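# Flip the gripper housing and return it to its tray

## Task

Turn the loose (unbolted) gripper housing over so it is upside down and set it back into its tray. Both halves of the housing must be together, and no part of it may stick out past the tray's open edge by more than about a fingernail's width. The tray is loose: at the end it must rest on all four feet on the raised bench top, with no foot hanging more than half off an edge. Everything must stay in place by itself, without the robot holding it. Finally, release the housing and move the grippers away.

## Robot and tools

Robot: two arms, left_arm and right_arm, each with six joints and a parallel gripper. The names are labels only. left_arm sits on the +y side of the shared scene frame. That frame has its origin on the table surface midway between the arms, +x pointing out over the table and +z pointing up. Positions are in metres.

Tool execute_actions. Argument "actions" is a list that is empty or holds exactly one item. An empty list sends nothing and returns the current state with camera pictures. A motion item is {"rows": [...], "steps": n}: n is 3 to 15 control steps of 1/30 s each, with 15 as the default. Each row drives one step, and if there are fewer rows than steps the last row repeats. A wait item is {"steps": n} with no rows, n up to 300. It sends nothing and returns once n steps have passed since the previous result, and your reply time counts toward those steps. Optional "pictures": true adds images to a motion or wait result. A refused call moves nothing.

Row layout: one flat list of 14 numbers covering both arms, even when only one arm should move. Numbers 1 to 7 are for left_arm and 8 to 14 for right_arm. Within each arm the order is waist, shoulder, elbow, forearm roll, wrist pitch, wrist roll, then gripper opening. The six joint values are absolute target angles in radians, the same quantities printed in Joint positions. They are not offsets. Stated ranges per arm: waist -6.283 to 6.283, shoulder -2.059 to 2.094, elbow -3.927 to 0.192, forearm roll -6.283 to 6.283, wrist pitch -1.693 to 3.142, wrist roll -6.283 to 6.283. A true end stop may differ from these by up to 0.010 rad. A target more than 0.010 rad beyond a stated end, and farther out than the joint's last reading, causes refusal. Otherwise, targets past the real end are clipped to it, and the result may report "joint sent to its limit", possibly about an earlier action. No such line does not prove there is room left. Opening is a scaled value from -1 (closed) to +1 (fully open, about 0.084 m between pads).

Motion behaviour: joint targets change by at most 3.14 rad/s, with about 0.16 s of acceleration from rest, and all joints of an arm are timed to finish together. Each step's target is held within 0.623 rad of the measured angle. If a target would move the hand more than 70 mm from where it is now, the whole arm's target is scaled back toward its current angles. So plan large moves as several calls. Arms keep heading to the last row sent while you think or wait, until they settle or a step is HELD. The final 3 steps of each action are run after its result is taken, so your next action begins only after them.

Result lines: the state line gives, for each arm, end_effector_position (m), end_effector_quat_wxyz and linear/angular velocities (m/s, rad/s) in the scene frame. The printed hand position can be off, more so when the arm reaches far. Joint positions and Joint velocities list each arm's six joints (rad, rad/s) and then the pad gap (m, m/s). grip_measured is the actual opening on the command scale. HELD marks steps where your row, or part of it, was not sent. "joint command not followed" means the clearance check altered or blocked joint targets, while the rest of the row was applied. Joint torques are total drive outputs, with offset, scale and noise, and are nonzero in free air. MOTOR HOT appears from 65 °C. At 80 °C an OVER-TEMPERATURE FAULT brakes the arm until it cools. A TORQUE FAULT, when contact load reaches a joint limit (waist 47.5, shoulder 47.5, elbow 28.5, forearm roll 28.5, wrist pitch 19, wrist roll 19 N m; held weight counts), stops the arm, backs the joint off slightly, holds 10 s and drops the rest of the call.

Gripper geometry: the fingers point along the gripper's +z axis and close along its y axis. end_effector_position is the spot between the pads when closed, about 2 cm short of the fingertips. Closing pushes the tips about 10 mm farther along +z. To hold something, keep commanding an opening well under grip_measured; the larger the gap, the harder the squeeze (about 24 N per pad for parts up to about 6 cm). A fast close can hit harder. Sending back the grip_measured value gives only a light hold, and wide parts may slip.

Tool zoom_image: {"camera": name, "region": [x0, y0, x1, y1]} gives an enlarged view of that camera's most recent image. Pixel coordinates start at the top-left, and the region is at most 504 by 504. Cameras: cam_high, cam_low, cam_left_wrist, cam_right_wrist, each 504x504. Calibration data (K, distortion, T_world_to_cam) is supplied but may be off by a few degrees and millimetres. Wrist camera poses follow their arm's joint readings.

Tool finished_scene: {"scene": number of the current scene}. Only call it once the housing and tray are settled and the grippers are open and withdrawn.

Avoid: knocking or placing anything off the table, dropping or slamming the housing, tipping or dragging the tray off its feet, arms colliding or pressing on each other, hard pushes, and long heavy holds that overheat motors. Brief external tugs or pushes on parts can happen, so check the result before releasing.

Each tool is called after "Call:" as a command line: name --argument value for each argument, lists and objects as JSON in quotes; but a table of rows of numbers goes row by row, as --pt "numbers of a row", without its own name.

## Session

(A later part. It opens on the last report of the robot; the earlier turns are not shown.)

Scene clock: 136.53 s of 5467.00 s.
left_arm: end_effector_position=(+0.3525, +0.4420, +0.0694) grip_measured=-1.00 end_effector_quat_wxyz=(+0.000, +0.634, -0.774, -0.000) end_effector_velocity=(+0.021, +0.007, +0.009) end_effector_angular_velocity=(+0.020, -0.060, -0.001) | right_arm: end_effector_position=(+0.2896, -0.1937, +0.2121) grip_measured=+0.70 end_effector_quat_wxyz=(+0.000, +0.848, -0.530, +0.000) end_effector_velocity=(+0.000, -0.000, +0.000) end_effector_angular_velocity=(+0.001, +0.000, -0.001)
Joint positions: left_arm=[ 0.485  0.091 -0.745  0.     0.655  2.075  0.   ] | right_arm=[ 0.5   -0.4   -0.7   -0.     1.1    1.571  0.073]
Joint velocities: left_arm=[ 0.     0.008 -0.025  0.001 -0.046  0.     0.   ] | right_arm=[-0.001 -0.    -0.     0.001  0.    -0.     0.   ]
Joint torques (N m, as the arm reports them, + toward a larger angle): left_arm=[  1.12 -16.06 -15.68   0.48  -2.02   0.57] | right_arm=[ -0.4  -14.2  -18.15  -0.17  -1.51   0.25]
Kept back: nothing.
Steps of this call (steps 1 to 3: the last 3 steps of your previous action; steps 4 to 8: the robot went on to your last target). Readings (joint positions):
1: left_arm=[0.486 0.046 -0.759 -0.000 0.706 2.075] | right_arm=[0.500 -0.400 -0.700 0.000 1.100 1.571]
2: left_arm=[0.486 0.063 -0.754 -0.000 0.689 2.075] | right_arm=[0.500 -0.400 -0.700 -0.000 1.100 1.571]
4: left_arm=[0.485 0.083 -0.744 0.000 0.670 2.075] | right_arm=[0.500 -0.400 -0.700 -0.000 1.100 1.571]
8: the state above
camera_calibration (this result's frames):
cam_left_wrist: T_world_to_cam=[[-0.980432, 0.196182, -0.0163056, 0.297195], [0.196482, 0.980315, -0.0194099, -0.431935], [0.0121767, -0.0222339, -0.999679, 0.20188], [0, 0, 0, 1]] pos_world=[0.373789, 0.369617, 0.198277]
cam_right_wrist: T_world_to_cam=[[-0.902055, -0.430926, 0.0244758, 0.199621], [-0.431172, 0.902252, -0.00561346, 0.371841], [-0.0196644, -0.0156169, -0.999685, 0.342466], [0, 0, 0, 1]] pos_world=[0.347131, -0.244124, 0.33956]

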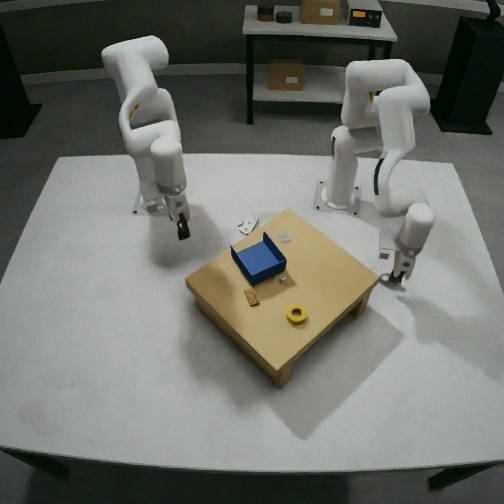

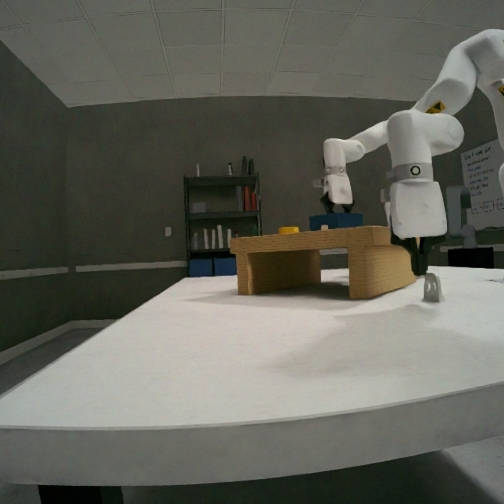

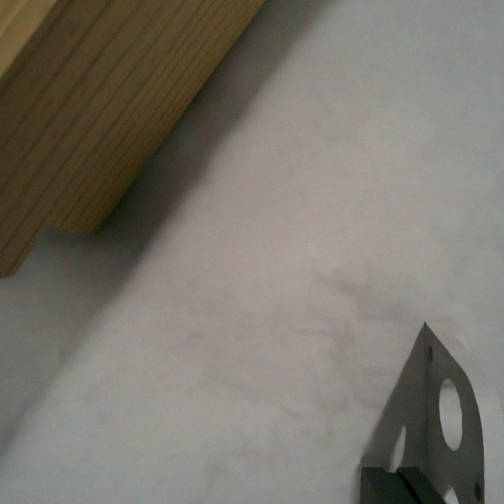

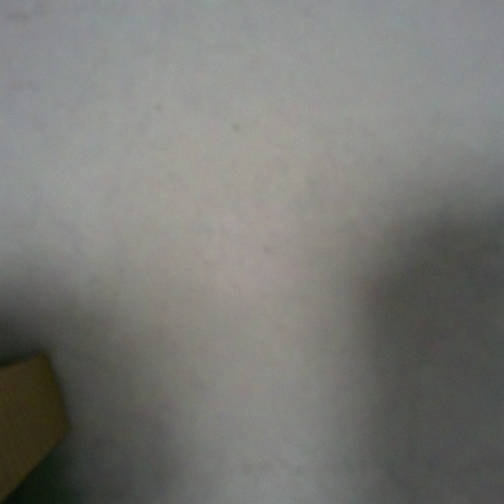

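Sweep slowly.

Call:
execute_actions --actions '[{"rows":[[0.495,0.072,-0.72,0,0.648,2.075,-1,0.5,-0.4,-0.7,0,1.1,1.571,0.7],[0.495,0.072,-0.72,0,0.648,2.075,-1,0.5,-0.4,-0.7,0,1.1,1.571,0.7],[0.505,0.05,-0.695,0,0.645,2.075,-1,0.5,-0.4,-0.7,0,1.1,1.571,0.7],[0.505,0.05,-0.695,0,0.645,2.075,-1,0.5,-0.4,-0.7,0,1.1,1.571,0.7],[0.515,0.03,-0.67,0,0.64,2.075,-1,0.5,-0.4,-0.7,0,1.1,1.571,0.7],[0.515,0.03,-0.67,0,0.64,2.075,-1,0.5,-0.4,-0.7,0,1.1,1.571,0.7],[0.525,0.008,-0.643,0,0.635,2.075,-1,0.5,-0.4,-0.7,0,1.1,1.571,0.7],[0.525,0.008,-0.643,0,0.635,2.075,-1,0.5,-0.4,-0.7,0,1.1,1.571,0.7],[0.535,-0.014,-0.617,0,0.631,2.075,-1,0.5,-0.4,-0.7,0,1.1,1.571,0.7],[0.535,-0.014,-0.617,0,0.631,2.075,-1,0.5,-0.4,-0.7,0,1.1,1.571,0.7],[0.546,-0.036,-0.59,0,0.626,2.075,-1,0.5,-0.4,-0.7,0,1.1,1.571,0.7]],"steps":15}]'

Call:
execute_actions --actions '[{"rows":[[0.527,-0.16,-0.70,0,0.86,2.075,0.7,0.5,-0.4,-0.7,0,1.1,1.571,0.7]],"steps":15}]' --pictures true

Scene clock: 137.13 s of 5467.00 s.
left_arm: end_effector_position=(+0.3181, +0.4492, +0.0699) grip_measured=-1.00 end_effector_quat_wxyz=(-0.000, +0.650, -0.760, +0.000) end_effector_velocity=(-0.122, +0.020, +0.000) end_effector_angular_velocity=(+0.002, -0.004, +0.153) | right_arm: end_effector_position=(+0.2896, -0.1937, +0.2121) grip_measured=+0.70 end_effector_quat_wxyz=(+0.000, +0.848, -0.530, +0.000) end_effector_velocity=(-0.000, +0.000, -0.000) end_effector_angular_velocity=(-0.001, +0.000, +0.002)
Joint positions: left_arm=[ 0.529 -0.001 -0.633  0.     0.634  2.075  0.   ] | right_arm=[ 0.5   -0.4   -0.7    0.     1.1    1.571  0.073]
Joint velocities: left_arm=[ 0.154 -0.329  0.395  0.001 -0.071  0.     0.   ] | right_arm=[ 0.001  0.001  0.    -0.001 -0.    -0.    -0.   ]
Joint torques (N m, as the arm reports them, + toward a larger angle): left_arm=[  0.77 -14.35 -15.62   0.35  -2.12   0.46] | right_arm=[ -1.02 -13.98 -17.87  -0.7   -1.41   0.13]
Steps of this call (steps 1 to 6: the robot went on to your last target; steps 7 to 18: the first 12 steps of this action). Readings (joint positions):
7: left_arm=[0.485 0.092 -0.745 -0.000 0.652 2.075] | right_arm=[0.500 -0.400 -0.700 -0.000 1.100 1.571]
8: left_arm=[0.486 0.090 -0.742 -0.000 0.651 2.075] | right_arm=[0.500 -0.400 -0.700 0.000 1.100 1.571]
10: left_arm=[0.492 0.078 -0.727 -0.000 0.649 2.075] | right_arm=[0.500 -0.400 -0.700 -0.000 1.100 1.571]
14: left_arm=[0.509 0.041 -0.684 -0.000 0.642 2.075] | right_arm=[0.500 -0.400 -0.700 -0.000 1.100 1.571]
18: the state above

Scene clock: 137.63 s of 5467.00 s.
left_arm: end_effector_position=(+0.3181, +0.4485, +0.1385) grip_measured=+0.70 end_effector_quat_wxyz=(-0.001, +0.650, -0.760, +0.001) end_effector_velocity=(-0.037, -0.016, -0.016) end_effector_angular_velocity=(-0.047, +0.128, -0.006) | right_arm: end_effector_position=(+0.2896, -0.1937, +0.2121) grip_measured=+0.70 end_effector_quat_wxyz=(+0.000, +0.848, -0.530, +0.000) end_effector_velocity=(+0.000, -0.000, +0.000) end_effector_angular_velocity=(+0.000, -0.001, -0.000)
Joint positions: left_arm=[ 0.527 -0.157 -0.697 -0.     0.851  2.075  0.073] | right_arm=[ 0.5   -0.4   -0.7   -0.     1.1    1.571  0.073]
Joint velocities: left_arm=[-0.006 -0.01   0.028 -0.001  0.118  0.     0.001] | right_arm=[-0.    -0.001  0.001 -0.    -0.001 -0.     0.   ]
Joint torques (N m, as the arm reports them, + toward a larger angle): left_arm=[  1.4  -12.64 -18.25   0.39  -2.04   0.57] | right_arm=[ -0.71 -14.78 -18.11  -0.56  -1.15   0.22]
Steps of this call (steps 1 to 3: the last 3 steps of your previous action; steps 4 to 15: the first 12 steps of this action). Readings (joint positions):
4: left_arm=[0.543 -0.029 -0.599 0.000 0.628 2.075] | right_arm=[0.500 -0.400 -0.700 -0.000 1.100 1.571]
5: left_arm=[0.543 -0.033 -0.598 0.000 0.634 2.075] | right_arm=[0.500 -0.400 -0.700 0.000 1.100 1.571]
7: left_arm=[0.539 -0.058 -0.614 0.000 0.682 2.075] | right_arm=[0.500 -0.400 -0.700 0.000 1.100 1.571]
11: left_arm=[0.529 -0.141 -0.689 -0.000 0.814 2.075] | right_arm=[0.500 -0.400 -0.700 -0.000 1.100 1.571]
15: the state above
camera_calibration (this result's frames):
cam_left_wrist: T_world_to_cam=[[-0.987771, 0.154656, -0.0197427, 0.284734], [0.155005, 0.987758, -0.0175269, -0.420693], [0.0167903, -0.0203727, -0.999651, 0.269222], [0, 0, 0, 1]] pos_world=[0.341941, 0.376992, 0.267376]
cam_right_wrist: T_world_to_cam=[[-0.902055, -0.430926, 0.024476, 0.199621], [-0.431172, 0.902252, -0.00561351, 0.371841], [-0.0196645, -0.0156171, -0.999685, 0.342466], [0, 0, 0, 1]] pos_world=[0.347131, -0.244124, 0.33956]

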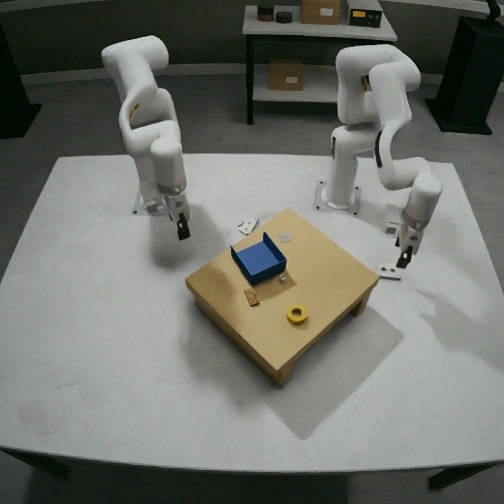

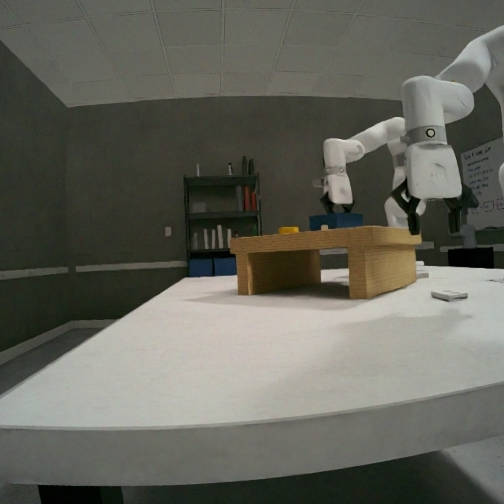

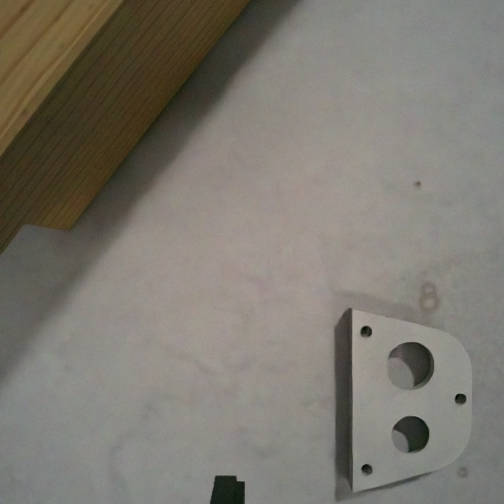

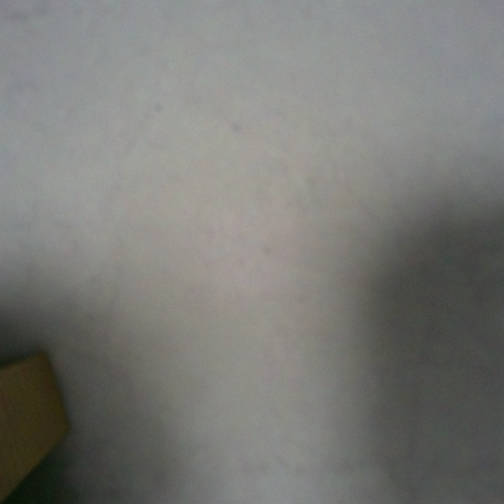

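Call:
execute_actions --actions '[{"rows":[[0.578,-0.184,-0.543,0,0.727,2.128,0.7,0.5,-0.4,-0.7,0,1.1,1.571,0.7]],"steps":14}]' --pictures true

Scene clock: 138.30 s of 5467.00 s.
left_arm: end_effector_position=(+0.2820, +0.4543, +0.1015) grip_measured=+0.70 end_effector_quat_wxyz=(+0.001, +0.649, -0.761, -0.000) end_effector_velocity=(+0.014, +0.013, +0.011) end_effector_angular_velocity=(+0.035, -0.087, -0.007) | right_arm: end_effector_position=(+0.2896, -0.1937, +0.2121) grip_measured=+0.70 end_effector_quat_wxyz=(+0.000, +0.848, -0.530, +0.000) end_effector_velocity=(+0.000, +0.000, -0.000) end_effector_angular_velocity=(+0.000, +0.001, -0.000)
Joint positions: left_arm=[ 0.576 -0.182 -0.548  0.     0.733  2.126  0.073] | right_arm=[ 0.5   -0.4   -0.7    0.     1.1    1.571  0.073]
Joint velocities: left_arm=[ 0.019 -0.029  0.015 -0.002 -0.08   0.027  0.   ] | right_arm=[ 0.     0.002 -0.001  0.001 -0.     0.    -0.   ]
Joint torques (N m, as the arm reports them, + toward a larger angle): left_arm=[  0.65 -11.06 -16.93   0.3   -1.52   0.45] | right_arm=[ -0.67 -13.9  -17.8   -0.41  -1.34   0.27]
Steps of this call (steps 1 to 3: the last 3 steps of your previous action; steps 4 to 9: the robot went on to your last target; steps 10 to 20: the first 11 steps of this action). Readings (joint positions):
10: left_arm=[0.527 -0.159 -0.699 0.000 0.859 2.075] | right_arm=[0.500 -0.400 -0.700 -0.000 1.100 1.571]
11: left_arm=[0.528 -0.161 -0.695 -0.000 0.854 2.077] | right_arm=[0.500 -0.400 -0.700 -0.000 1.100 1.571]
13: left_arm=[0.542 -0.169 -0.656 -0.000 0.816 2.092] | right_arm=[0.500 -0.400 -0.700 0.000 1.100 1.571]
17: left_arm=[0.572 -0.179 -0.558 0.000 0.748 2.120] | right_arm=[0.500 -0.400 -0.700 0.000 1.100 1.571]
20: the state above
camera_calibration (this result's frames):
cam_left_wrist: T_world_to_cam=[[-0.987557, 0.156522, -0.0152493, 0.246076], [0.156811, 0.987424, -0.0201068, -0.421485], [0.0119104, -0.0222479, -0.999682, 0.235235], [0, 0, 0, 1]] pos_world=[0.306306, 0.382902, 0.230437]
cam_right_wrist: T_world_to_cam=[[-0.902055, -0.430926, 0.024476, 0.199621], [-0.431172, 0.902252, -0.00561344, 0.371841], [-0.0196645, -0.015617, -0.999685, 0.342466], [0, 0, 0, 1]] pos_world=[0.347131, -0.244124, 0.33956]

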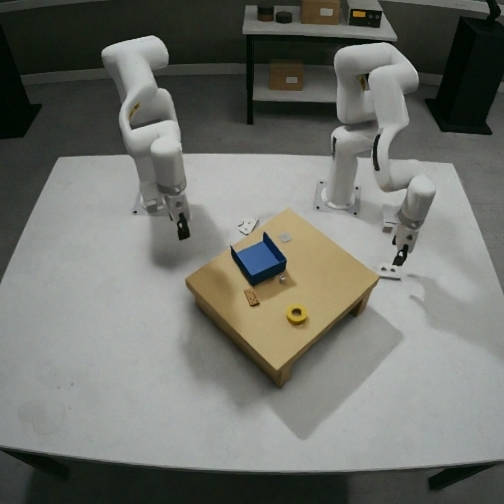

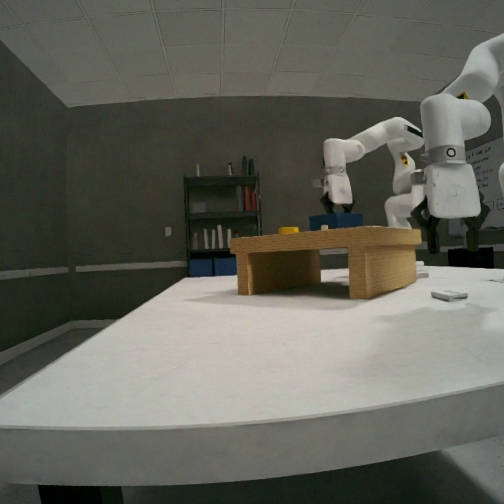

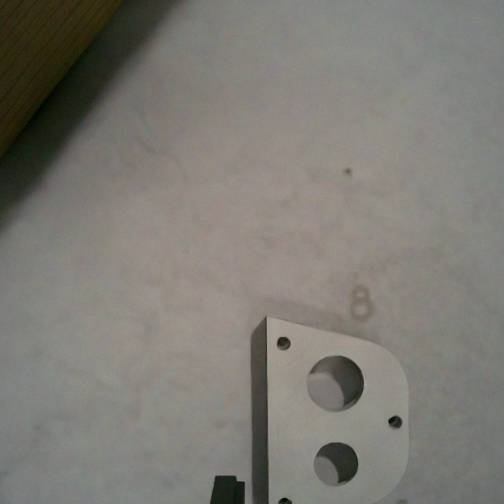

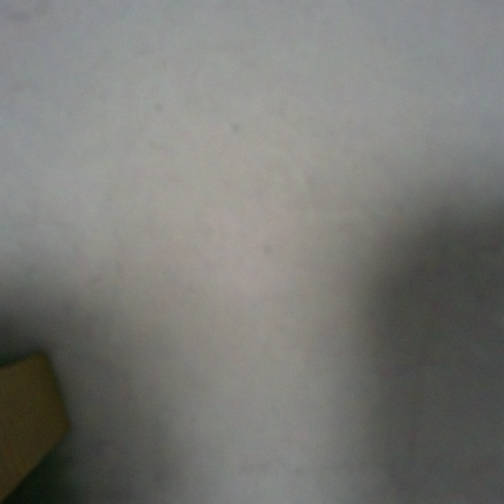

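Call:
execute_actions --actions '[{"rows":[[0.578,0.055,-0.499,0,0.444,2.128,0.7,0.5,-0.4,-0.7,0,1.1,1.571,0.7]],"steps":15}]'

Call:
execute_actions --actions '[{"rows":[[0.578,0.055,-0.499,0,0.444,2.128,0.6,0.5,-0.4,-0.7,0,1.1,1.571,0.7],[0.578,0.055,-0.499,0,0.444,2.128,0.55,0.5,-0.4,-0.7,0,1.1,1.571,0.7],[0.578,0.055,-0.499,0,0.444,2.128,0.5,0.5,-0.4,-0.7,0,1.1,1.571,0.7],[0.578,0.055,-0.499,0,0.444,2.128,0.45,0.5,-0.4,-0.7,0,1.1,1.571,0.7],[0.578,0.055,-0.499,0,0.444,2.128,0.4,0.5,-0.4,-0.7,0,1.1,1.571,0.7],[0.578,0.055,-0.499,0,0.444,2.128,0.35,0.5,-0.4,-0.7,0,1.1,1.571,0.7],[0.578,0.055,-0.499,0,0.444,2.128,0.3,0.5,-0.4,-0.7,0,1.1,1.571,0.7],[0.578,0.055,-0.499,0,0.444,2.128,0.26,0.5,-0.4,-0.7,0,1.1,1.571,0.7],[0.578,0.055,-0.499,0,0.444,2.128,0.22,0.5,-0.4,-0.7,0,1.1,1.571,0.7],[0.578,0.055,-0.499,0,0.444,2.128,0.18,0.5,-0.4,-0.7,0,1.1,1.571,0.7],[0.578,0.055,-0.499,0,0.444,2.128,0.12,0.5,-0.4,-0.7,0,1.1,1.571,0.7],[0.578,0.055,-0.499,0,0.444,2.128,0.05,0.5,-0.4,-0.7,0,1.1,1.571,0.7],[0.578,0.055,-0.499,0,0.444,2.128,0.0,0.5,-0.4,-0.7,0,1.1,1.571,0.7]],"steps":15}]'

Call:
execute_actions --actions '[{"steps":8}]' --pictures true

Scene clock: 144.37 s of 5467.00 s.
left_arm: end_effector_position=(+0.2795, +0.4539, +0.0224) grip_measured=+0.70 end_effector_quat_wxyz=(+0.003, +0.649, -0.761, -0.001) end_effector_velocity=(+0.046, +0.019, -0.000) end_effector_angular_velocity=(+0.056, -0.135, +0.001) | right_arm: end_effector_position=(+0.2896, -0.1937, +0.2121) grip_measured=+0.70 end_effector_quat_wxyz=(+0.000, +0.848, -0.530, +0.000) end_effector_velocity=(-0.000, -0.000, -0.000) end_effector_angular_velocity=(-0.001, +0.001, +0.000)
Joint positions: left_arm=[ 0.578  0.047 -0.498  0.     0.458  2.128  0.073] | right_arm=[ 0.5   -0.4   -0.7    0.     1.1    1.571  0.073]
Joint velocities: left_arm=[-0.     0.074 -0.047 -0.001 -0.173 -0.     0.   ] | right_arm=[ 0.     0.     0.    -0.     0.001  0.    -0.   ]
Joint torques (N m, as the arm reports them, + toward a larger angle): left_arm=[  1.31 -14.62 -14.02   0.53  -1.73   0.52] | right_arm=[ -0.82 -14.87 -18.07  -0.56  -1.55  -0.26]
Steps of this call (steps 1 to 3: the last 3 steps of your previous action; steps 4 to 15: the robot went on to your last target; steps 16 to 90: nothing new was sent; then 2.67 s passed at rest; steps 91 to 102: the first 12 steps of this action). Readings (joint positions):
91: left_arm=[0.578 -0.184 -0.543 -0.000 0.727 2.128] | right_arm=[0.500 -0.400 -0.700 -0.000 1.100 1.571]
92: left_arm=[0.578 -0.180 -0.543 -0.000 0.721 2.128] | right_arm=[0.500 -0.400 -0.700 -0.000 1.100 1.571]
94: left_arm=[0.578 -0.144 -0.539 -0.000 0.671 2.128] | right_arm=[0.500 -0.400 -0.700 0.000 1.100 1.571]
98: left_arm=[0.578 0.004 -0.506 0.000 0.512 2.128] | right_arm=[0.500 -0.400 -0.700 -0.000 1.100 1.571]
102: the state above

Scene clock: 144.87 s of 5467.00 s.
left_arm: end_effector_position=(+0.2815, +0.4548, +0.0209) grip_measured=+0.17 end_effector_quat_wxyz=(-0.000, +0.649, -0.761, +0.000) end_effector_velocity=(+0.003, +0.001, +0.002) end_effector_angular_velocity=(+0.003, -0.005, -0.001) | right_arm: end_effector_position=(+0.2896, -0.1937, +0.2121) grip_measured=+0.70 end_effector_quat_wxyz=(+0.000, +0.848, -0.530, +0.000) end_effector_velocity=(-0.000, -0.000, -0.001) end_effector_angular_velocity=(-0.000, +0.002, -0.001)
Joint positions: left_arm=[ 0.578  0.054 -0.499  0.     0.444  2.128  0.051] | right_arm=[ 0.5   -0.4   -0.7   -0.     1.1    1.571  0.073]
Joint velocities: left_arm=[-0.002  0.    -0.005  0.001 -0.001 -0.001 -0.   ] | right_arm=[-0.001  0.001  0.001  0.001 -0.    -0.    -0.   ]
Joint torques (N m, as the arm reports them, + toward a larger angle): left_arm=[  1.28 -12.78 -13.27   0.38  -1.94   0.43] | right_arm=[ -1.16 -13.67 -18.14  -0.27  -1.51   0.04]
Steps of this call (steps 1 to 3: the last 3 steps of your previous action; steps 4 to 15: the first 12 steps of this action). Readings (joint positions):
4: left_arm=[0.578 0.052 -0.501 -0.000 0.447 2.128] | right_arm=[0.500 -0.400 -0.700 -0.000 1.100 1.571]
5: left_arm=[0.578 0.052 -0.500 -0.000 0.446 2.128] | right_arm=[0.500 -0.400 -0.700 0.000 1.100 1.571]
7: left_arm=[0.578 0.053 -0.500 -0.000 0.445 2.128] | right_arm=[0.500 -0.400 -0.700 0.000 1.100 1.571]
11: left_arm=[0.578 0.054 -0.499 -0.000 0.444 2.128] | right_arm=[0.500 -0.400 -0.700 -0.000 1.100 1.571]
15: the state above

Scene clock: 145.13 s of 5467.00 s.
left_arm: end_effector_position=(+0.2814, +0.4548, +0.0208) grip_measured=+0.17 end_effector_quat_wxyz=(-0.000, +0.649, -0.761, +0.000) end_effector_velocity=(-0.000, -0.000, -0.000) end_effector_angular_velocity=(-0.001, +0.001, +0.001) | right_arm: end_effector_position=(+0.2896, -0.1937, +0.2121) grip_measured=+0.70 end_effector_quat_wxyz=(+0.000, +0.848, -0.530, +0.000) end_effector_velocity=(+0.000, -0.000, +0.000) end_effector_angular_velocity=(-0.001, -0.001, -0.000)
Joint positions: left_arm=[ 0.578  0.055 -0.499 -0.     0.444  2.128  0.051] | right_arm=[ 0.5   -0.4   -0.7   -0.     1.1    1.571  0.073]
Joint velocities: left_arm=[ 0.    -0.     0.001 -0.001  0.     0.     0.   ] | right_arm=[-0.001 -0.     0.    -0.001 -0.    -0.    -0.   ]
Joint torques (N m, as the arm reports them, + toward a larger angle): left_arm=[  1.28 -12.98 -13.11   0.38  -1.7    0.42] | right_arm=[ -0.85 -13.74 -17.79  -0.21  -1.59   0.09]
Kept back: nothing.
Steps of this call (steps 1 to 3: the last 3 steps of your previous action; steps 4 to 8: the robot went on to your last target). Readings (joint positions):
1: left_arm=[0.578 0.055 -0.499 0.000 0.444 2.128] | right_arm=[0.500 -0.400 -0.700 -0.000 1.100 1.571]
2: left_arm=[0.578 0.055 -0.499 0.000 0.444 2.128] | right_arm=[0.500 -0.400 -0.700 0.000 1.100 1.571]
4: left_arm=[0.578 0.055 -0.499 0.000 0.444 2.128] | right_arm=[0.500 -0.400 -0.700 -0.000 1.100 1.571]
8: the state above
camera_calibration (this result's frames):
cam_left_wrist: T_world_to_cam=[[-0.987442, 0.156981, -0.0177348, 0.244033], [0.157304, 0.987375, -0.0185858, -0.423657], [0.0145933, -0.0211421, -0.99967, 0.153335], [0, 0, 0, 1]] pos_world=[0.305374, 0.383242, 0.149738]
cam_right_wrist: T_world_to_cam=[[-0.902055, -0.430926, 0.024476, 0.199621], [-0.431172, 0.902252, -0.00561349, 0.371841], [-0.0196646, -0.0156171, -0.999685, 0.342466], [0, 0, 0, 1]] pos_world=[0.347131, -0.244124, 0.33956]

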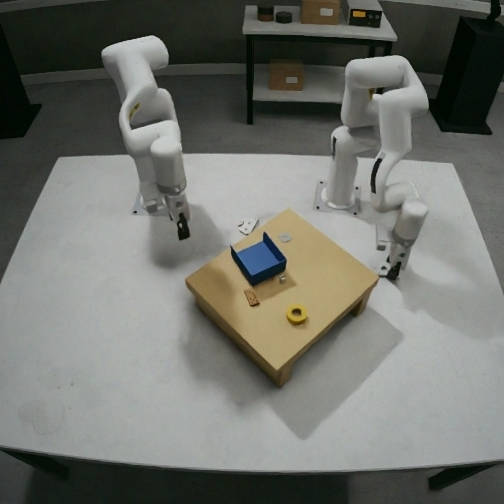

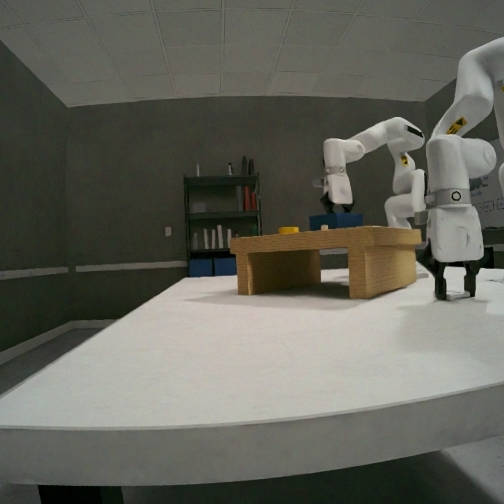

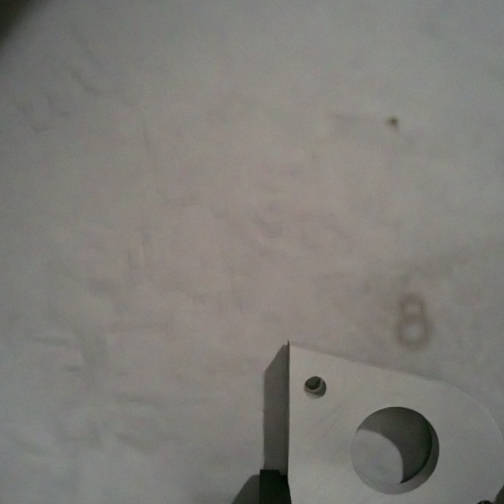

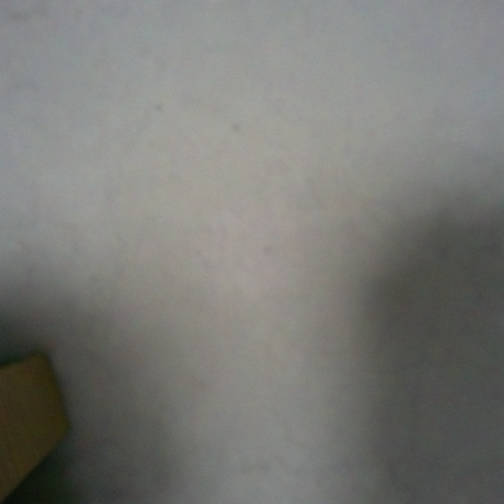

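Call:
execute_actions --actions '[{"rows":[[0.578,0.0,-0.506,0,0.506,2.128,-0.05,0.5,-0.4,-0.7,0,1.1,1.571,0.7],[0.578,0.0,-0.506,0,0.506,2.128,-0.05,0.5,-0.4,-0.7,0,1.1,1.571,0.7],[0.578,0.0,-0.506,0,0.506,2.128,-0.05,0.5,-0.4,-0.7,0,1.1,1.571,0.7],[0.578,0.0,-0.506,0,0.506,2.128,-0.05,0.5,-0.4,-0.7,0,1.1,1.571,0.7],[0.578,-0.623,-0.562,0,1.185,2.128,-0.05,0.5,-0.4,-0.7,0,1.1,1.571,0.7]],"steps":15}]'

Call:
execute_actions --actions '[{"rows":[[0.2,-0.623,-0.562,0,1.185,1.3,-0.05,0.3,-0.4,-0.7,0,1.1,1.571,0.7]],"steps":12}]'

Call:
execute_actions --actions '[{"rows":[[-1.082,-0.623,-0.562,0,1.185,-0.887,-0.05,0.3,-0.4,-0.7,0,1.1,1.571,0.7]],"steps":15}]'

Call:
execute_actions --actions '[{"steps":20}]'

Call:
execute_actions --actions '[{"rows":[[-1.082,-0.395,-0.422,0,0.817,-0.887,-0.05,0.3,-0.4,-0.7,0,1.1,1.571,0.7]],"steps":15}]'

Call:
execute_actions --actions '[{"steps":10}]' --pictures true

Scene clock: 146.03 s of 5467.00 s.
left_arm: end_effector_position=(+0.2785, +0.4535, +0.1061) grip_measured=+0.17 end_effector_quat_wxyz=(-0.006, +0.649, -0.761, +0.002) end_effector_velocity=(-0.076, -0.033, +0.379) end_effector_angular_velocity=(+0.003, -0.009, -0.001) | right_arm: end_effector_position=(+0.2896, -0.1937, +0.2121) grip_measured=+0.70 end_effector_quat_wxyz=(+0.000, +0.848, -0.530, +0.000) end_effector_velocity=(-0.000, +0.000, -0.000) end_effector_angular_velocity=(-0.001, -0.000, +0.001)
Joint positions: left_arm=[ 0.578 -0.216 -0.527 -0.     0.731  2.128  0.051] | right_arm=[ 0.5   -0.4   -0.7   -0.     1.1    1.571  0.073]
Joint velocities: left_arm=[-0.001 -1.225 -0.123 -0.001  1.338 -0.    -0.   ] | right_arm=[ 0.001  0.     0.    -0.001 -0.    -0.     0.   ]
Joint torques (N m, as the arm reports them, + toward a larger angle): left_arm=[  1.22 -10.18 -14.39   0.33  -2.04   0.46] | right_arm=[ -0.43 -13.77 -18.21  -0.59  -1.35  -0.14]
Steps of this call (steps 1 to 15: the robot went on to your last target; steps 16 to 27: the first 12 steps of this action). Readings (joint positions):
16: left_arm=[0.578 0.055 -0.499 -0.000 0.444 2.128] | right_arm=[0.500 -0.400 -0.700 0.000 1.100 1.571]
17: left_arm=[0.578 0.051 -0.499 -0.000 0.450 2.128] | right_arm=[0.500 -0.400 -0.700 -0.000 1.100 1.571]
19: left_arm=[0.578 0.029 -0.500 0.000 0.476 2.128] | right_arm=[0.500 -0.400 -0.700 -0.000 1.100 1.571]
23: left_arm=[0.578 -0.045 -0.507 0.000 0.557 2.128] | right_arm=[0.500 -0.400 -0.700 -0.000 1.100 1.571]
27: the state above

Scene clock: 146.43 s of 5467.00 s.
left_arm: end_effector_position=(+0.2586, +0.3802, +0.1925) grip_measured=+0.17 end_effector_quat_wxyz=(+0.001, +0.708, -0.707, -0.001) end_effector_velocity=(-0.012, -0.308, +0.148) end_effector_angular_velocity=(+0.013, -0.033, +1.204) | right_arm: end_effector_position=(+0.3125, -0.2542, +0.2120) grip_measured=+0.70 end_effector_quat_wxyz=(+0.000, +0.796, -0.605, +0.000) end_effector_velocity=(+0.021, -0.083, -0.001) end_effector_angular_velocity=(+0.001, +0.005, -0.244)
Joint positions: left_arm=[ 0.389 -0.52  -0.551 -0.     1.074  1.779  0.051] | right_arm=[ 0.318 -0.4   -0.7   -0.     1.1    1.571  0.073]
Joint velocities: left_arm=[-0.938 -0.51  -0.063 -0.001  0.538 -2.142  0.   ] | right_arm=[-0.243 -0.001  0.003  0.003  0.002 -0.     0.   ]
Joint torques (N m, as the arm reports them, + toward a larger angle): left_arm=[  2.33  -8.82 -20.38   0.34  -1.73   0.06] | right_arm=[  6.14 -14.23 -17.91  -0.17  -1.25   0.28]
Steps of this call (steps 1 to 3: the last 3 steps of your previous action; steps 4 to 12: the first 9 steps of this action). Readings (joint positions):
4: left_arm=[0.578 -0.378 -0.540 -0.000 0.911 2.128] | right_arm=[0.500 -0.400 -0.700 0.000 1.100 1.571]
5: left_arm=[0.576 -0.414 -0.544 0.000 0.950 2.123] | right_arm=[0.496 -0.400 -0.700 0.000 1.100 1.571]
7: left_arm=[0.550 -0.459 -0.550 0.000 0.998 2.078] | right_arm=[0.452 -0.400 -0.700 0.000 1.100 1.571]
11: left_arm=[0.421 -0.503 -0.549 -0.000 1.056 1.849] | right_arm=[0.328 -0.400 -0.700 -0.000 1.100 1.571]
12: the state above

Scene clock: 146.93 s of 5467.00 s.
left_arm: end_effector_position=(+0.2310, +0.2093, +0.2172) grip_measured=+0.17 end_effector_quat_wxyz=(+0.000, +0.775, -0.632, -0.000) end_effector_velocity=(-0.140, -0.361, +0.006) end_effector_angular_velocity=(+0.003, +0.002, -0.009) | right_arm: end_effector_position=(+0.3141, -0.2601, +0.2121) grip_measured=+0.70 end_effector_quat_wxyz=(-0.000, +0.791, -0.612, -0.000) end_effector_velocity=(-0.000, -0.001, -0.000) end_effector_angular_velocity=(-0.001, +0.001, -0.003)
Joint positions: left_arm=[-0.175 -0.61  -0.561 -0.     1.171  1.015  0.051] | right_arm=[ 0.3   -0.4   -0.7    0.     1.1    1.571  0.073]
Joint velocities: left_arm=[-1.28  -0.029 -0.     0.001  0.032 -1.271 -0.   ] | right_arm=[-0.004  0.     0.001 -0.001  0.    -0.    -0.   ]
Joint torques (N m, as the arm reports them, + toward a larger angle): left_arm=[  1.66  -6.99 -19.53   0.43  -1.85   0.63] | right_arm=[ -0.82 -14.5  -18.08  -0.36  -1.52  -0.04]
Steps of this call (steps 1 to 3: the last 3 steps of your previous action; steps 4 to 15: the first 12 steps of this action). Readings (joint positions):
4: left_arm=[0.271 -0.584 -0.559 -0.000 1.142 1.488] | right_arm=[0.304 -0.400 -0.700 0.000 1.100 1.571]
5: left_arm=[0.243 -0.595 -0.560 0.000 1.153 1.432] | right_arm=[0.303 -0.400 -0.700 0.000 1.100 1.571]
7: left_arm=[0.167 -0.602 -0.561 0.000 1.161 1.352] | right_arm=[0.302 -0.400 -0.700 0.000 1.100 1.571]
11: left_arm=[-0.004 -0.605 -0.560 -0.000 1.166 1.185] | right_arm=[0.301 -0.400 -0.700 0.000 1.100 1.571]
15: the state above

Scene clock: 147.60 s of 5467.00 s.
left_arm: end_effector_position=(+0.0692, +0.0398, +0.2203) grip_measured=+0.17 end_effector_quat_wxyz=(-0.000, +0.860, -0.511, -0.000) end_effector_velocity=(-0.236, -0.103, +0.003) end_effector_angular_velocity=(-0.001, +0.001, +1.887) | right_arm: end_effector_position=(+0.3141, -0.2602, +0.2121) grip_measured=+0.70 end_effector_quat_wxyz=(+0.000, +0.791, -0.612, +0.000) end_effector_velocity=(+0.000, -0.000, -0.000) end_effector_angular_velocity=(-0.001, +0.001, +0.000)
Joint positions: left_arm=[-0.974 -0.622 -0.562 -0.     1.184 -0.081  0.051] | right_arm=[ 0.3   -0.4   -0.7    0.     1.1    1.571  0.073]
Joint velocities: left_arm=[-0.857 -0.011 -0.    -0.002  0.011 -2.744  0.   ] | right_arm=[ 0.     0.002 -0.001 -0.001  0.    -0.    -0.   ]
Joint torques (N m, as the arm reports them, + toward a larger angle): left_arm=[  3.76  -6.61 -19.8    0.61  -1.93   0.15] | right_arm=[ -1.01 -15.02 -18.28  -0.36  -1.38   0.34]
Kept back: nothing.
Steps of this call (steps 1 to 3: the last 3 steps of your previous action; steps 4 to 20: the robot went on to your last target). Readings (joint positions):
1: left_arm=[-0.217 -0.611 -0.561 -0.000 1.172 0.972] | right_arm=[0.300 -0.400 -0.700 0.000 1.100 1.571]
2: left_arm=[-0.260 -0.612 -0.561 -0.000 1.173 0.930] | right_arm=[0.300 -0.400 -0.700 0.000 1.100 1.571]
4: left_arm=[-0.346 -0.613 -0.561 -0.000 1.175 0.844] | right_arm=[0.300 -0.400 -0.700 0.000 1.100 1.571]
8: left_arm=[-0.517 -0.616 -0.561 -0.000 1.178 0.673] | right_arm=[0.300 -0.400 -0.700 0.000 1.100 1.571]
20: the state above

Scene clock: 148.00 s of 5467.00 s.
left_arm: end_effector_position=(+0.0452, +0.0139, +0.1273) grip_measured=+0.17 end_effector_quat_wxyz=(-0.004, +0.978, -0.210, -0.003) end_effector_velocity=(-0.016, -0.016, -0.110) end_effector_angular_velocity=(-0.023, -0.012, +0.601) | right_arm: end_effector_position=(+0.3141, -0.2602, +0.2121) grip_measured=+0.70 end_effector_quat_wxyz=(+0.000, +0.791, -0.612, +0.000) end_effector_velocity=(+0.000, -0.000, +0.000) end_effector_angular_velocity=(-0.002, -0.001, +0.001)
Joint positions: left_arm=[-1.076 -0.414 -0.431  0.     0.855 -0.832  0.051] | right_arm=[ 0.3   -0.4   -0.7    0.     1.1    1.571  0.073]
Joint velocities: left_arm=[-0.063  0.263  0.156 -0.003 -0.445 -0.663  0.   ] | right_arm=[ 0.     0.    -0.    -0.002 -0.     0.     0.   ]
Joint torques (N m, as the arm reports them, + toward a larger angle): left_arm=[  2.18 -13.42 -22.38   0.43  -2.12   1.33] | right_arm=[ -1.32 -13.75 -18.22  -0.53  -1.48   0.08]
Steps of this call (steps 1 to 12: the first 12 steps of this action). Readings (joint positions):
1: left_arm=[-1.000 -0.622 -0.562 -0.000 1.184 -0.173] | right_arm=[0.300 -0.400 -0.700 0.000 1.100 1.571]
2: left_arm=[-1.020 -0.620 -0.561 -0.000 1.181 -0.262] | right_arm=[0.300 -0.400 -0.700 0.000 1.100 1.571]
4: left_arm=[-1.041 -0.600 -0.550 -0.000 1.142 -0.409] | right_arm=[0.300 -0.400 -0.700 -0.000 1.100 1.571]
8: left_arm=[-1.060 -0.488 -0.478 0.000 0.972 -0.659] | right_arm=[0.300 -0.400 -0.700 0.000 1.100 1.571]
12: the state above

Scene clock: 148.33 s of 5467.00 s.
left_arm: end_effector_position=(+0.0447, +0.0102, +0.1215) grip_measured=+0.17 end_effector_quat_wxyz=(+0.001, +0.982, -0.187, +0.000) end_effector_velocity=(-0.001, +0.002, -0.005) end_effector_angular_velocity=(+0.006, +0.001, +0.010) | right_arm: end_effector_position=(+0.3141, -0.2602, +0.2121) grip_measured=+0.70 end_effector_quat_wxyz=(+0.000, +0.791, -0.612, +0.000) end_effector_velocity=(-0.000, +0.000, +0.000) end_effector_angular_velocity=(-0.001, -0.001, +0.002)
Joint positions: left_arm=[-1.082 -0.396 -0.423  0.     0.818 -0.886  0.051] | right_arm=[ 0.3   -0.4   -0.7   -0.     1.1    1.571  0.073]
Joint velocities: left_arm=[-0.003  0.009  0.007  0.001 -0.01  -0.013 -0.   ] | right_arm=[ 0.002 -0.001 -0.    -0.001  0.     0.    -0.   ]
Joint torques (N m, as the arm reports them, + toward a larger angle): left_arm=[  1.22  -8.71 -18.12   0.63  -1.86   0.6 ] | right_arm=[ -1.13 -13.97 -18.03  -0.55  -1.43   0.08]
Kept back: nothing.
Steps of this call (steps 1 to 3: the last 3 steps of your previous action; steps 4 to 10: the robot went on to your last target). Readings (joint positions):
1: left_arm=[-1.078 -0.407 -0.427 0.000 0.842 -0.850] | right_arm=[0.300 -0.400 -0.700 0.000 1.100 1.571]
2: left_arm=[-1.079 -0.403 -0.426 0.000 0.834 -0.862] | right_arm=[0.300 -0.400 -0.700 0.000 1.100 1.571]
4: left_arm=[-1.081 -0.400 -0.425 0.000 0.825 -0.876] | right_arm=[0.300 -0.400 -0.700 -0.000 1.100 1.571]
8: left_arm=[-1.081 -0.397 -0.424 0.000 0.819 -0.884] | right_arm=[0.300 -0.400 -0.700 0.000 1.100 1.571]
10: the state above
camera_calibration (this result's frames):
cam_left_wrist: T_world_to_cam=[[-0.365667, -0.93061, -0.0159173, 0.0649021], [-0.930426, 0.365936, -0.0199432, 0.109508], [0.0243841, 0.00751726, -0.999674, 0.247334], [0, 0, 0, 1]] pos_world=[0.119591, 0.0184662, 0.250471]
cam_right_wrist: T_world_to_cam=[[-0.969686, -0.243125, 0.0244759, 0.263176], [-0.243328, 0.969928, -0.0056135, 0.400994], [-0.0223751, -0.011399, -0.999685, 0.343859], [0, 0, 0, 1]] pos_world=[0.360465, -0.321031, 0.33956]

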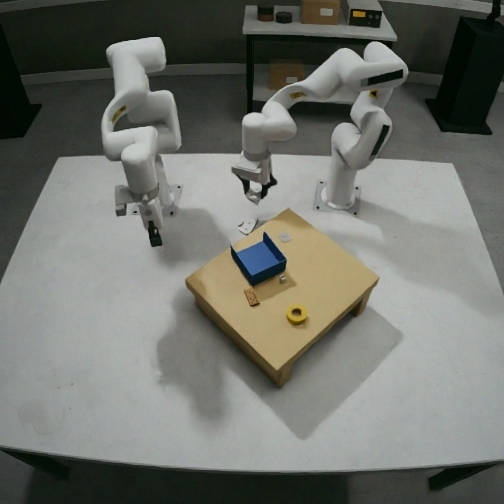

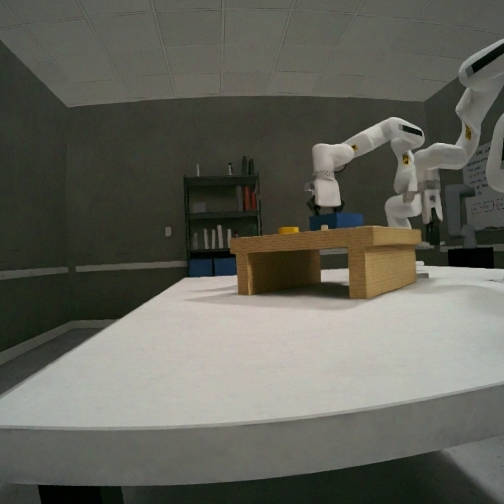

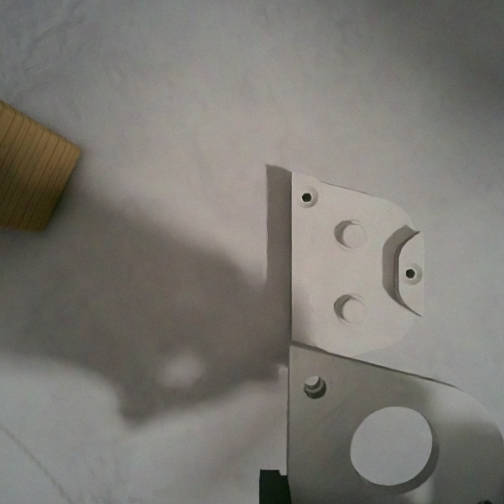

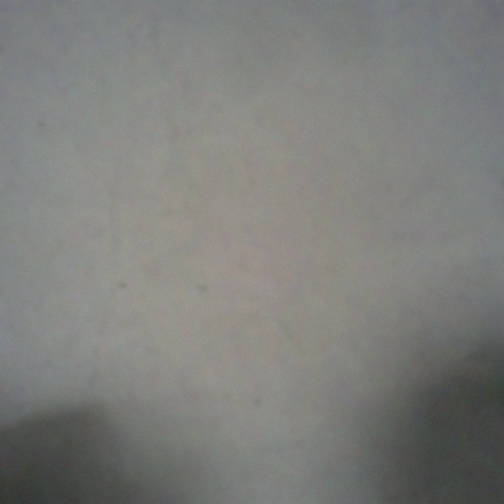

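Call:
execute_actions --actions '[{"rows":[[-0.972,-0.2,-0.55,0,0.75,-0.777,-0.05,0.3,-0.4,-0.7,0,1.1,1.571,0.7],[-0.972,-0.2,-0.55,0,0.75,-0.777,-0.05,0.3,-0.4,-0.7,0,1.1,1.571,0.7],[-0.972,-0.2,-0.55,0,0.75,-0.777,-0.05,0.3,-0.4,-0.7,0,1.1,1.571,0.7],[-0.972,-0.2,-0.55,0,0.75,-0.777,-0.05,0.3,-0.4,-0.7,0,1.1,1.571,0.7],[-0.972,-0.2,-0.55,0,0.75,-0.777,-0.05,0.3,-0.4,-0.7,0,1.1,1.571,0.7],[-0.972,-0.2,-0.55,0,0.75,-0.777,-0.05,0.3,-0.4,-0.7,0,1.1,1.571,0.7],[-0.972,-0.107,-0.514,0,0.621,-0.777,-0.05,0.3,-0.4,-0.7,0,1.1,1.571,0.7]],"steps":15}]'

Call:
execute_actions --actions '[{"steps":10}]' --pictures true

Scene clock: 149.13 s of 5467.00 s.
left_arm: end_effector_position=(+0.0926, -0.0145, +0.0801) grip_measured=+0.17 end_effector_quat_wxyz=(-0.002, +0.983, -0.186, -0.001) end_effector_velocity=(-0.013, +0.058, -0.192) end_effector_angular_velocity=(+0.165, +0.072, -0.014) | right_arm: end_effector_position=(+0.3141, -0.2602, +0.2121) grip_measured=+0.70 end_effector_quat_wxyz=(+0.000, +0.791, -0.612, +0.000) end_effector_velocity=(-0.000, +0.000, -0.000) end_effector_angular_velocity=(+0.000, +0.001, -0.000)
Joint positions: left_arm=[-0.975 -0.137 -0.519  0.     0.661 -0.781  0.051] | right_arm=[ 0.3   -0.4   -0.7    0.     1.1    1.571  0.073]
Joint velocities: left_arm=[ 0.032  0.449  0.189  0.002 -0.459  0.044 -0.   ] | right_arm=[ 0.     0.001 -0.001  0.     0.001  0.    -0.   ]
Joint torques (N m, as the arm reports them, + toward a larger angle): left_arm=[  1.06 -19.23 -20.81   0.53  -1.86   0.38] | right_arm=[ -0.9  -13.99 -17.99  -0.32  -1.65  -0.15]
Steps of this call (steps 1 to 12: the robot went on to your last target; steps 13 to 24: the first 12 steps of this action). Readings (joint positions):
13: left_arm=[-1.082 -0.395 -0.422 -0.000 0.817 -0.887] | right_arm=[0.300 -0.400 -0.700 0.000 1.100 1.571]
14: left_arm=[-1.079 -0.390 -0.425 -0.000 0.815 -0.883] | right_arm=[0.300 -0.400 -0.700 -0.000 1.100 1.571]
16: left_arm=[-1.054 -0.346 -0.455 -0.000 0.799 -0.857] | right_arm=[0.300 -0.400 -0.700 -0.000 1.100 1.571]
20: left_arm=[-0.988 -0.224 -0.531 0.000 0.754 -0.795] | right_arm=[0.300 -0.400 -0.700 -0.000 1.100 1.571]
24: the state above

Scene clock: 149.47 s of 5467.00 s.
left_arm: end_effector_position=(+0.0945, -0.0161, +0.0713) grip_measured=+0.17 end_effector_quat_wxyz=(+0.001, +0.983, -0.186, +0.000) end_effector_velocity=(-0.001, +0.003, -0.005) end_effector_angular_velocity=(+0.007, +0.003, +0.000) | right_arm: end_effector_position=(+0.3141, -0.2602, +0.2121) grip_measured=+0.70 end_effector_quat_wxyz=(+0.000, +0.791, -0.612, +0.000) end_effector_velocity=(+0.000, +0.000, +0.000) end_effector_angular_velocity=(+0.000, -0.001, +0.000)
Joint positions: left_arm=[-0.972 -0.109 -0.514  0.     0.622 -0.777  0.051] | right_arm=[ 0.3   -0.4   -0.7    0.     1.1    1.571  0.073]
Joint velocities: left_arm=[ 0.001  0.011  0.006 -0.    -0.008  0.001 -0.   ] | right_arm=[ 0. -0. -0.  0. -0.  0. -0.]
Joint torques (N m, as the arm reports them, + toward a larger angle): left_arm=[  1.38 -12.69 -16.08   0.59  -1.91   0.55] | right_arm=[ -1.03 -13.89 -18.41  -0.4   -1.69  -0.06]
Kept back: nothing.
Steps of this call (steps 1 to 3: the last 3 steps of your previous action; steps 4 to 10: the robot went on to your last target). Readings (joint positions):
1: left_arm=[-0.974 -0.125 -0.514 0.000 0.648 -0.780] | right_arm=[0.300 -0.400 -0.700 0.000 1.100 1.571]
2: left_arm=[-0.974 -0.118 -0.512 0.000 0.640 -0.779] | right_arm=[0.300 -0.400 -0.700 -0.000 1.100 1.571]
4: left_arm=[-0.973 -0.112 -0.513 0.000 0.629 -0.778] | right_arm=[0.300 -0.400 -0.700 -0.000 1.100 1.571]
8: left_arm=[-0.972 -0.109 -0.515 0.000 0.623 -0.777] | right_arm=[0.300 -0.400 -0.700 0.000 1.100 1.571]
10: the state above
camera_calibration (this result's frames):
cam_left_wrist: T_world_to_cam=[[-0.364933, -0.930892, -0.0162441, 0.0578323], [-0.930714, 0.36521, -0.0198525, 0.164494], [0.024413, 0.00787381, -0.999671, 0.196105], [0, 0, 0, 1]] pos_world=[0.169414, -0.00778314, 0.200246]
cam_right_wrist: T_world_to_cam=[[-0.969686, -0.243125, 0.024476, 0.263176], [-0.243328, 0.969928, -0.00561346, 0.400994], [-0.0223752, -0.011399, -0.999685, 0.343859], [0, 0, 0, 1]] pos_world=[0.360465, -0.321031, 0.33956]

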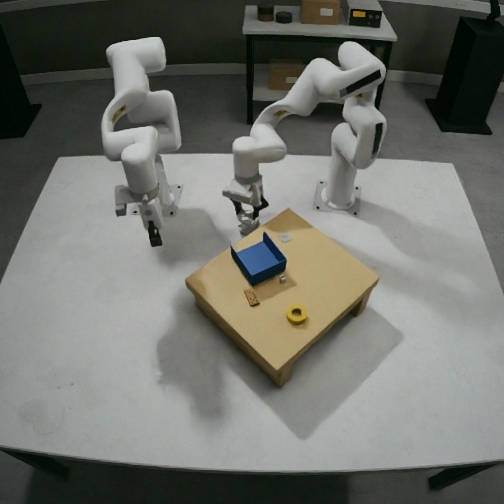

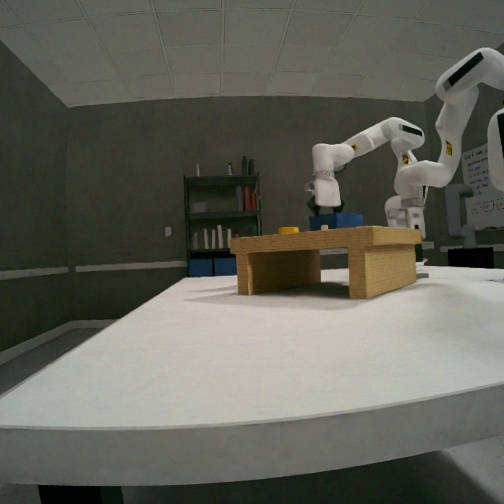

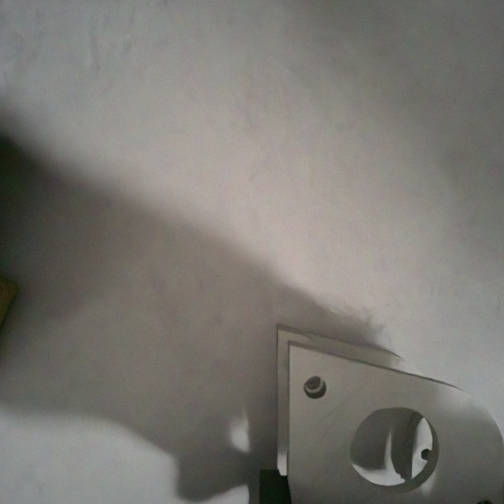

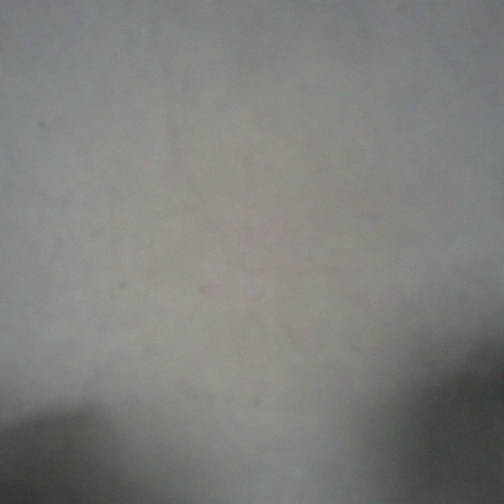

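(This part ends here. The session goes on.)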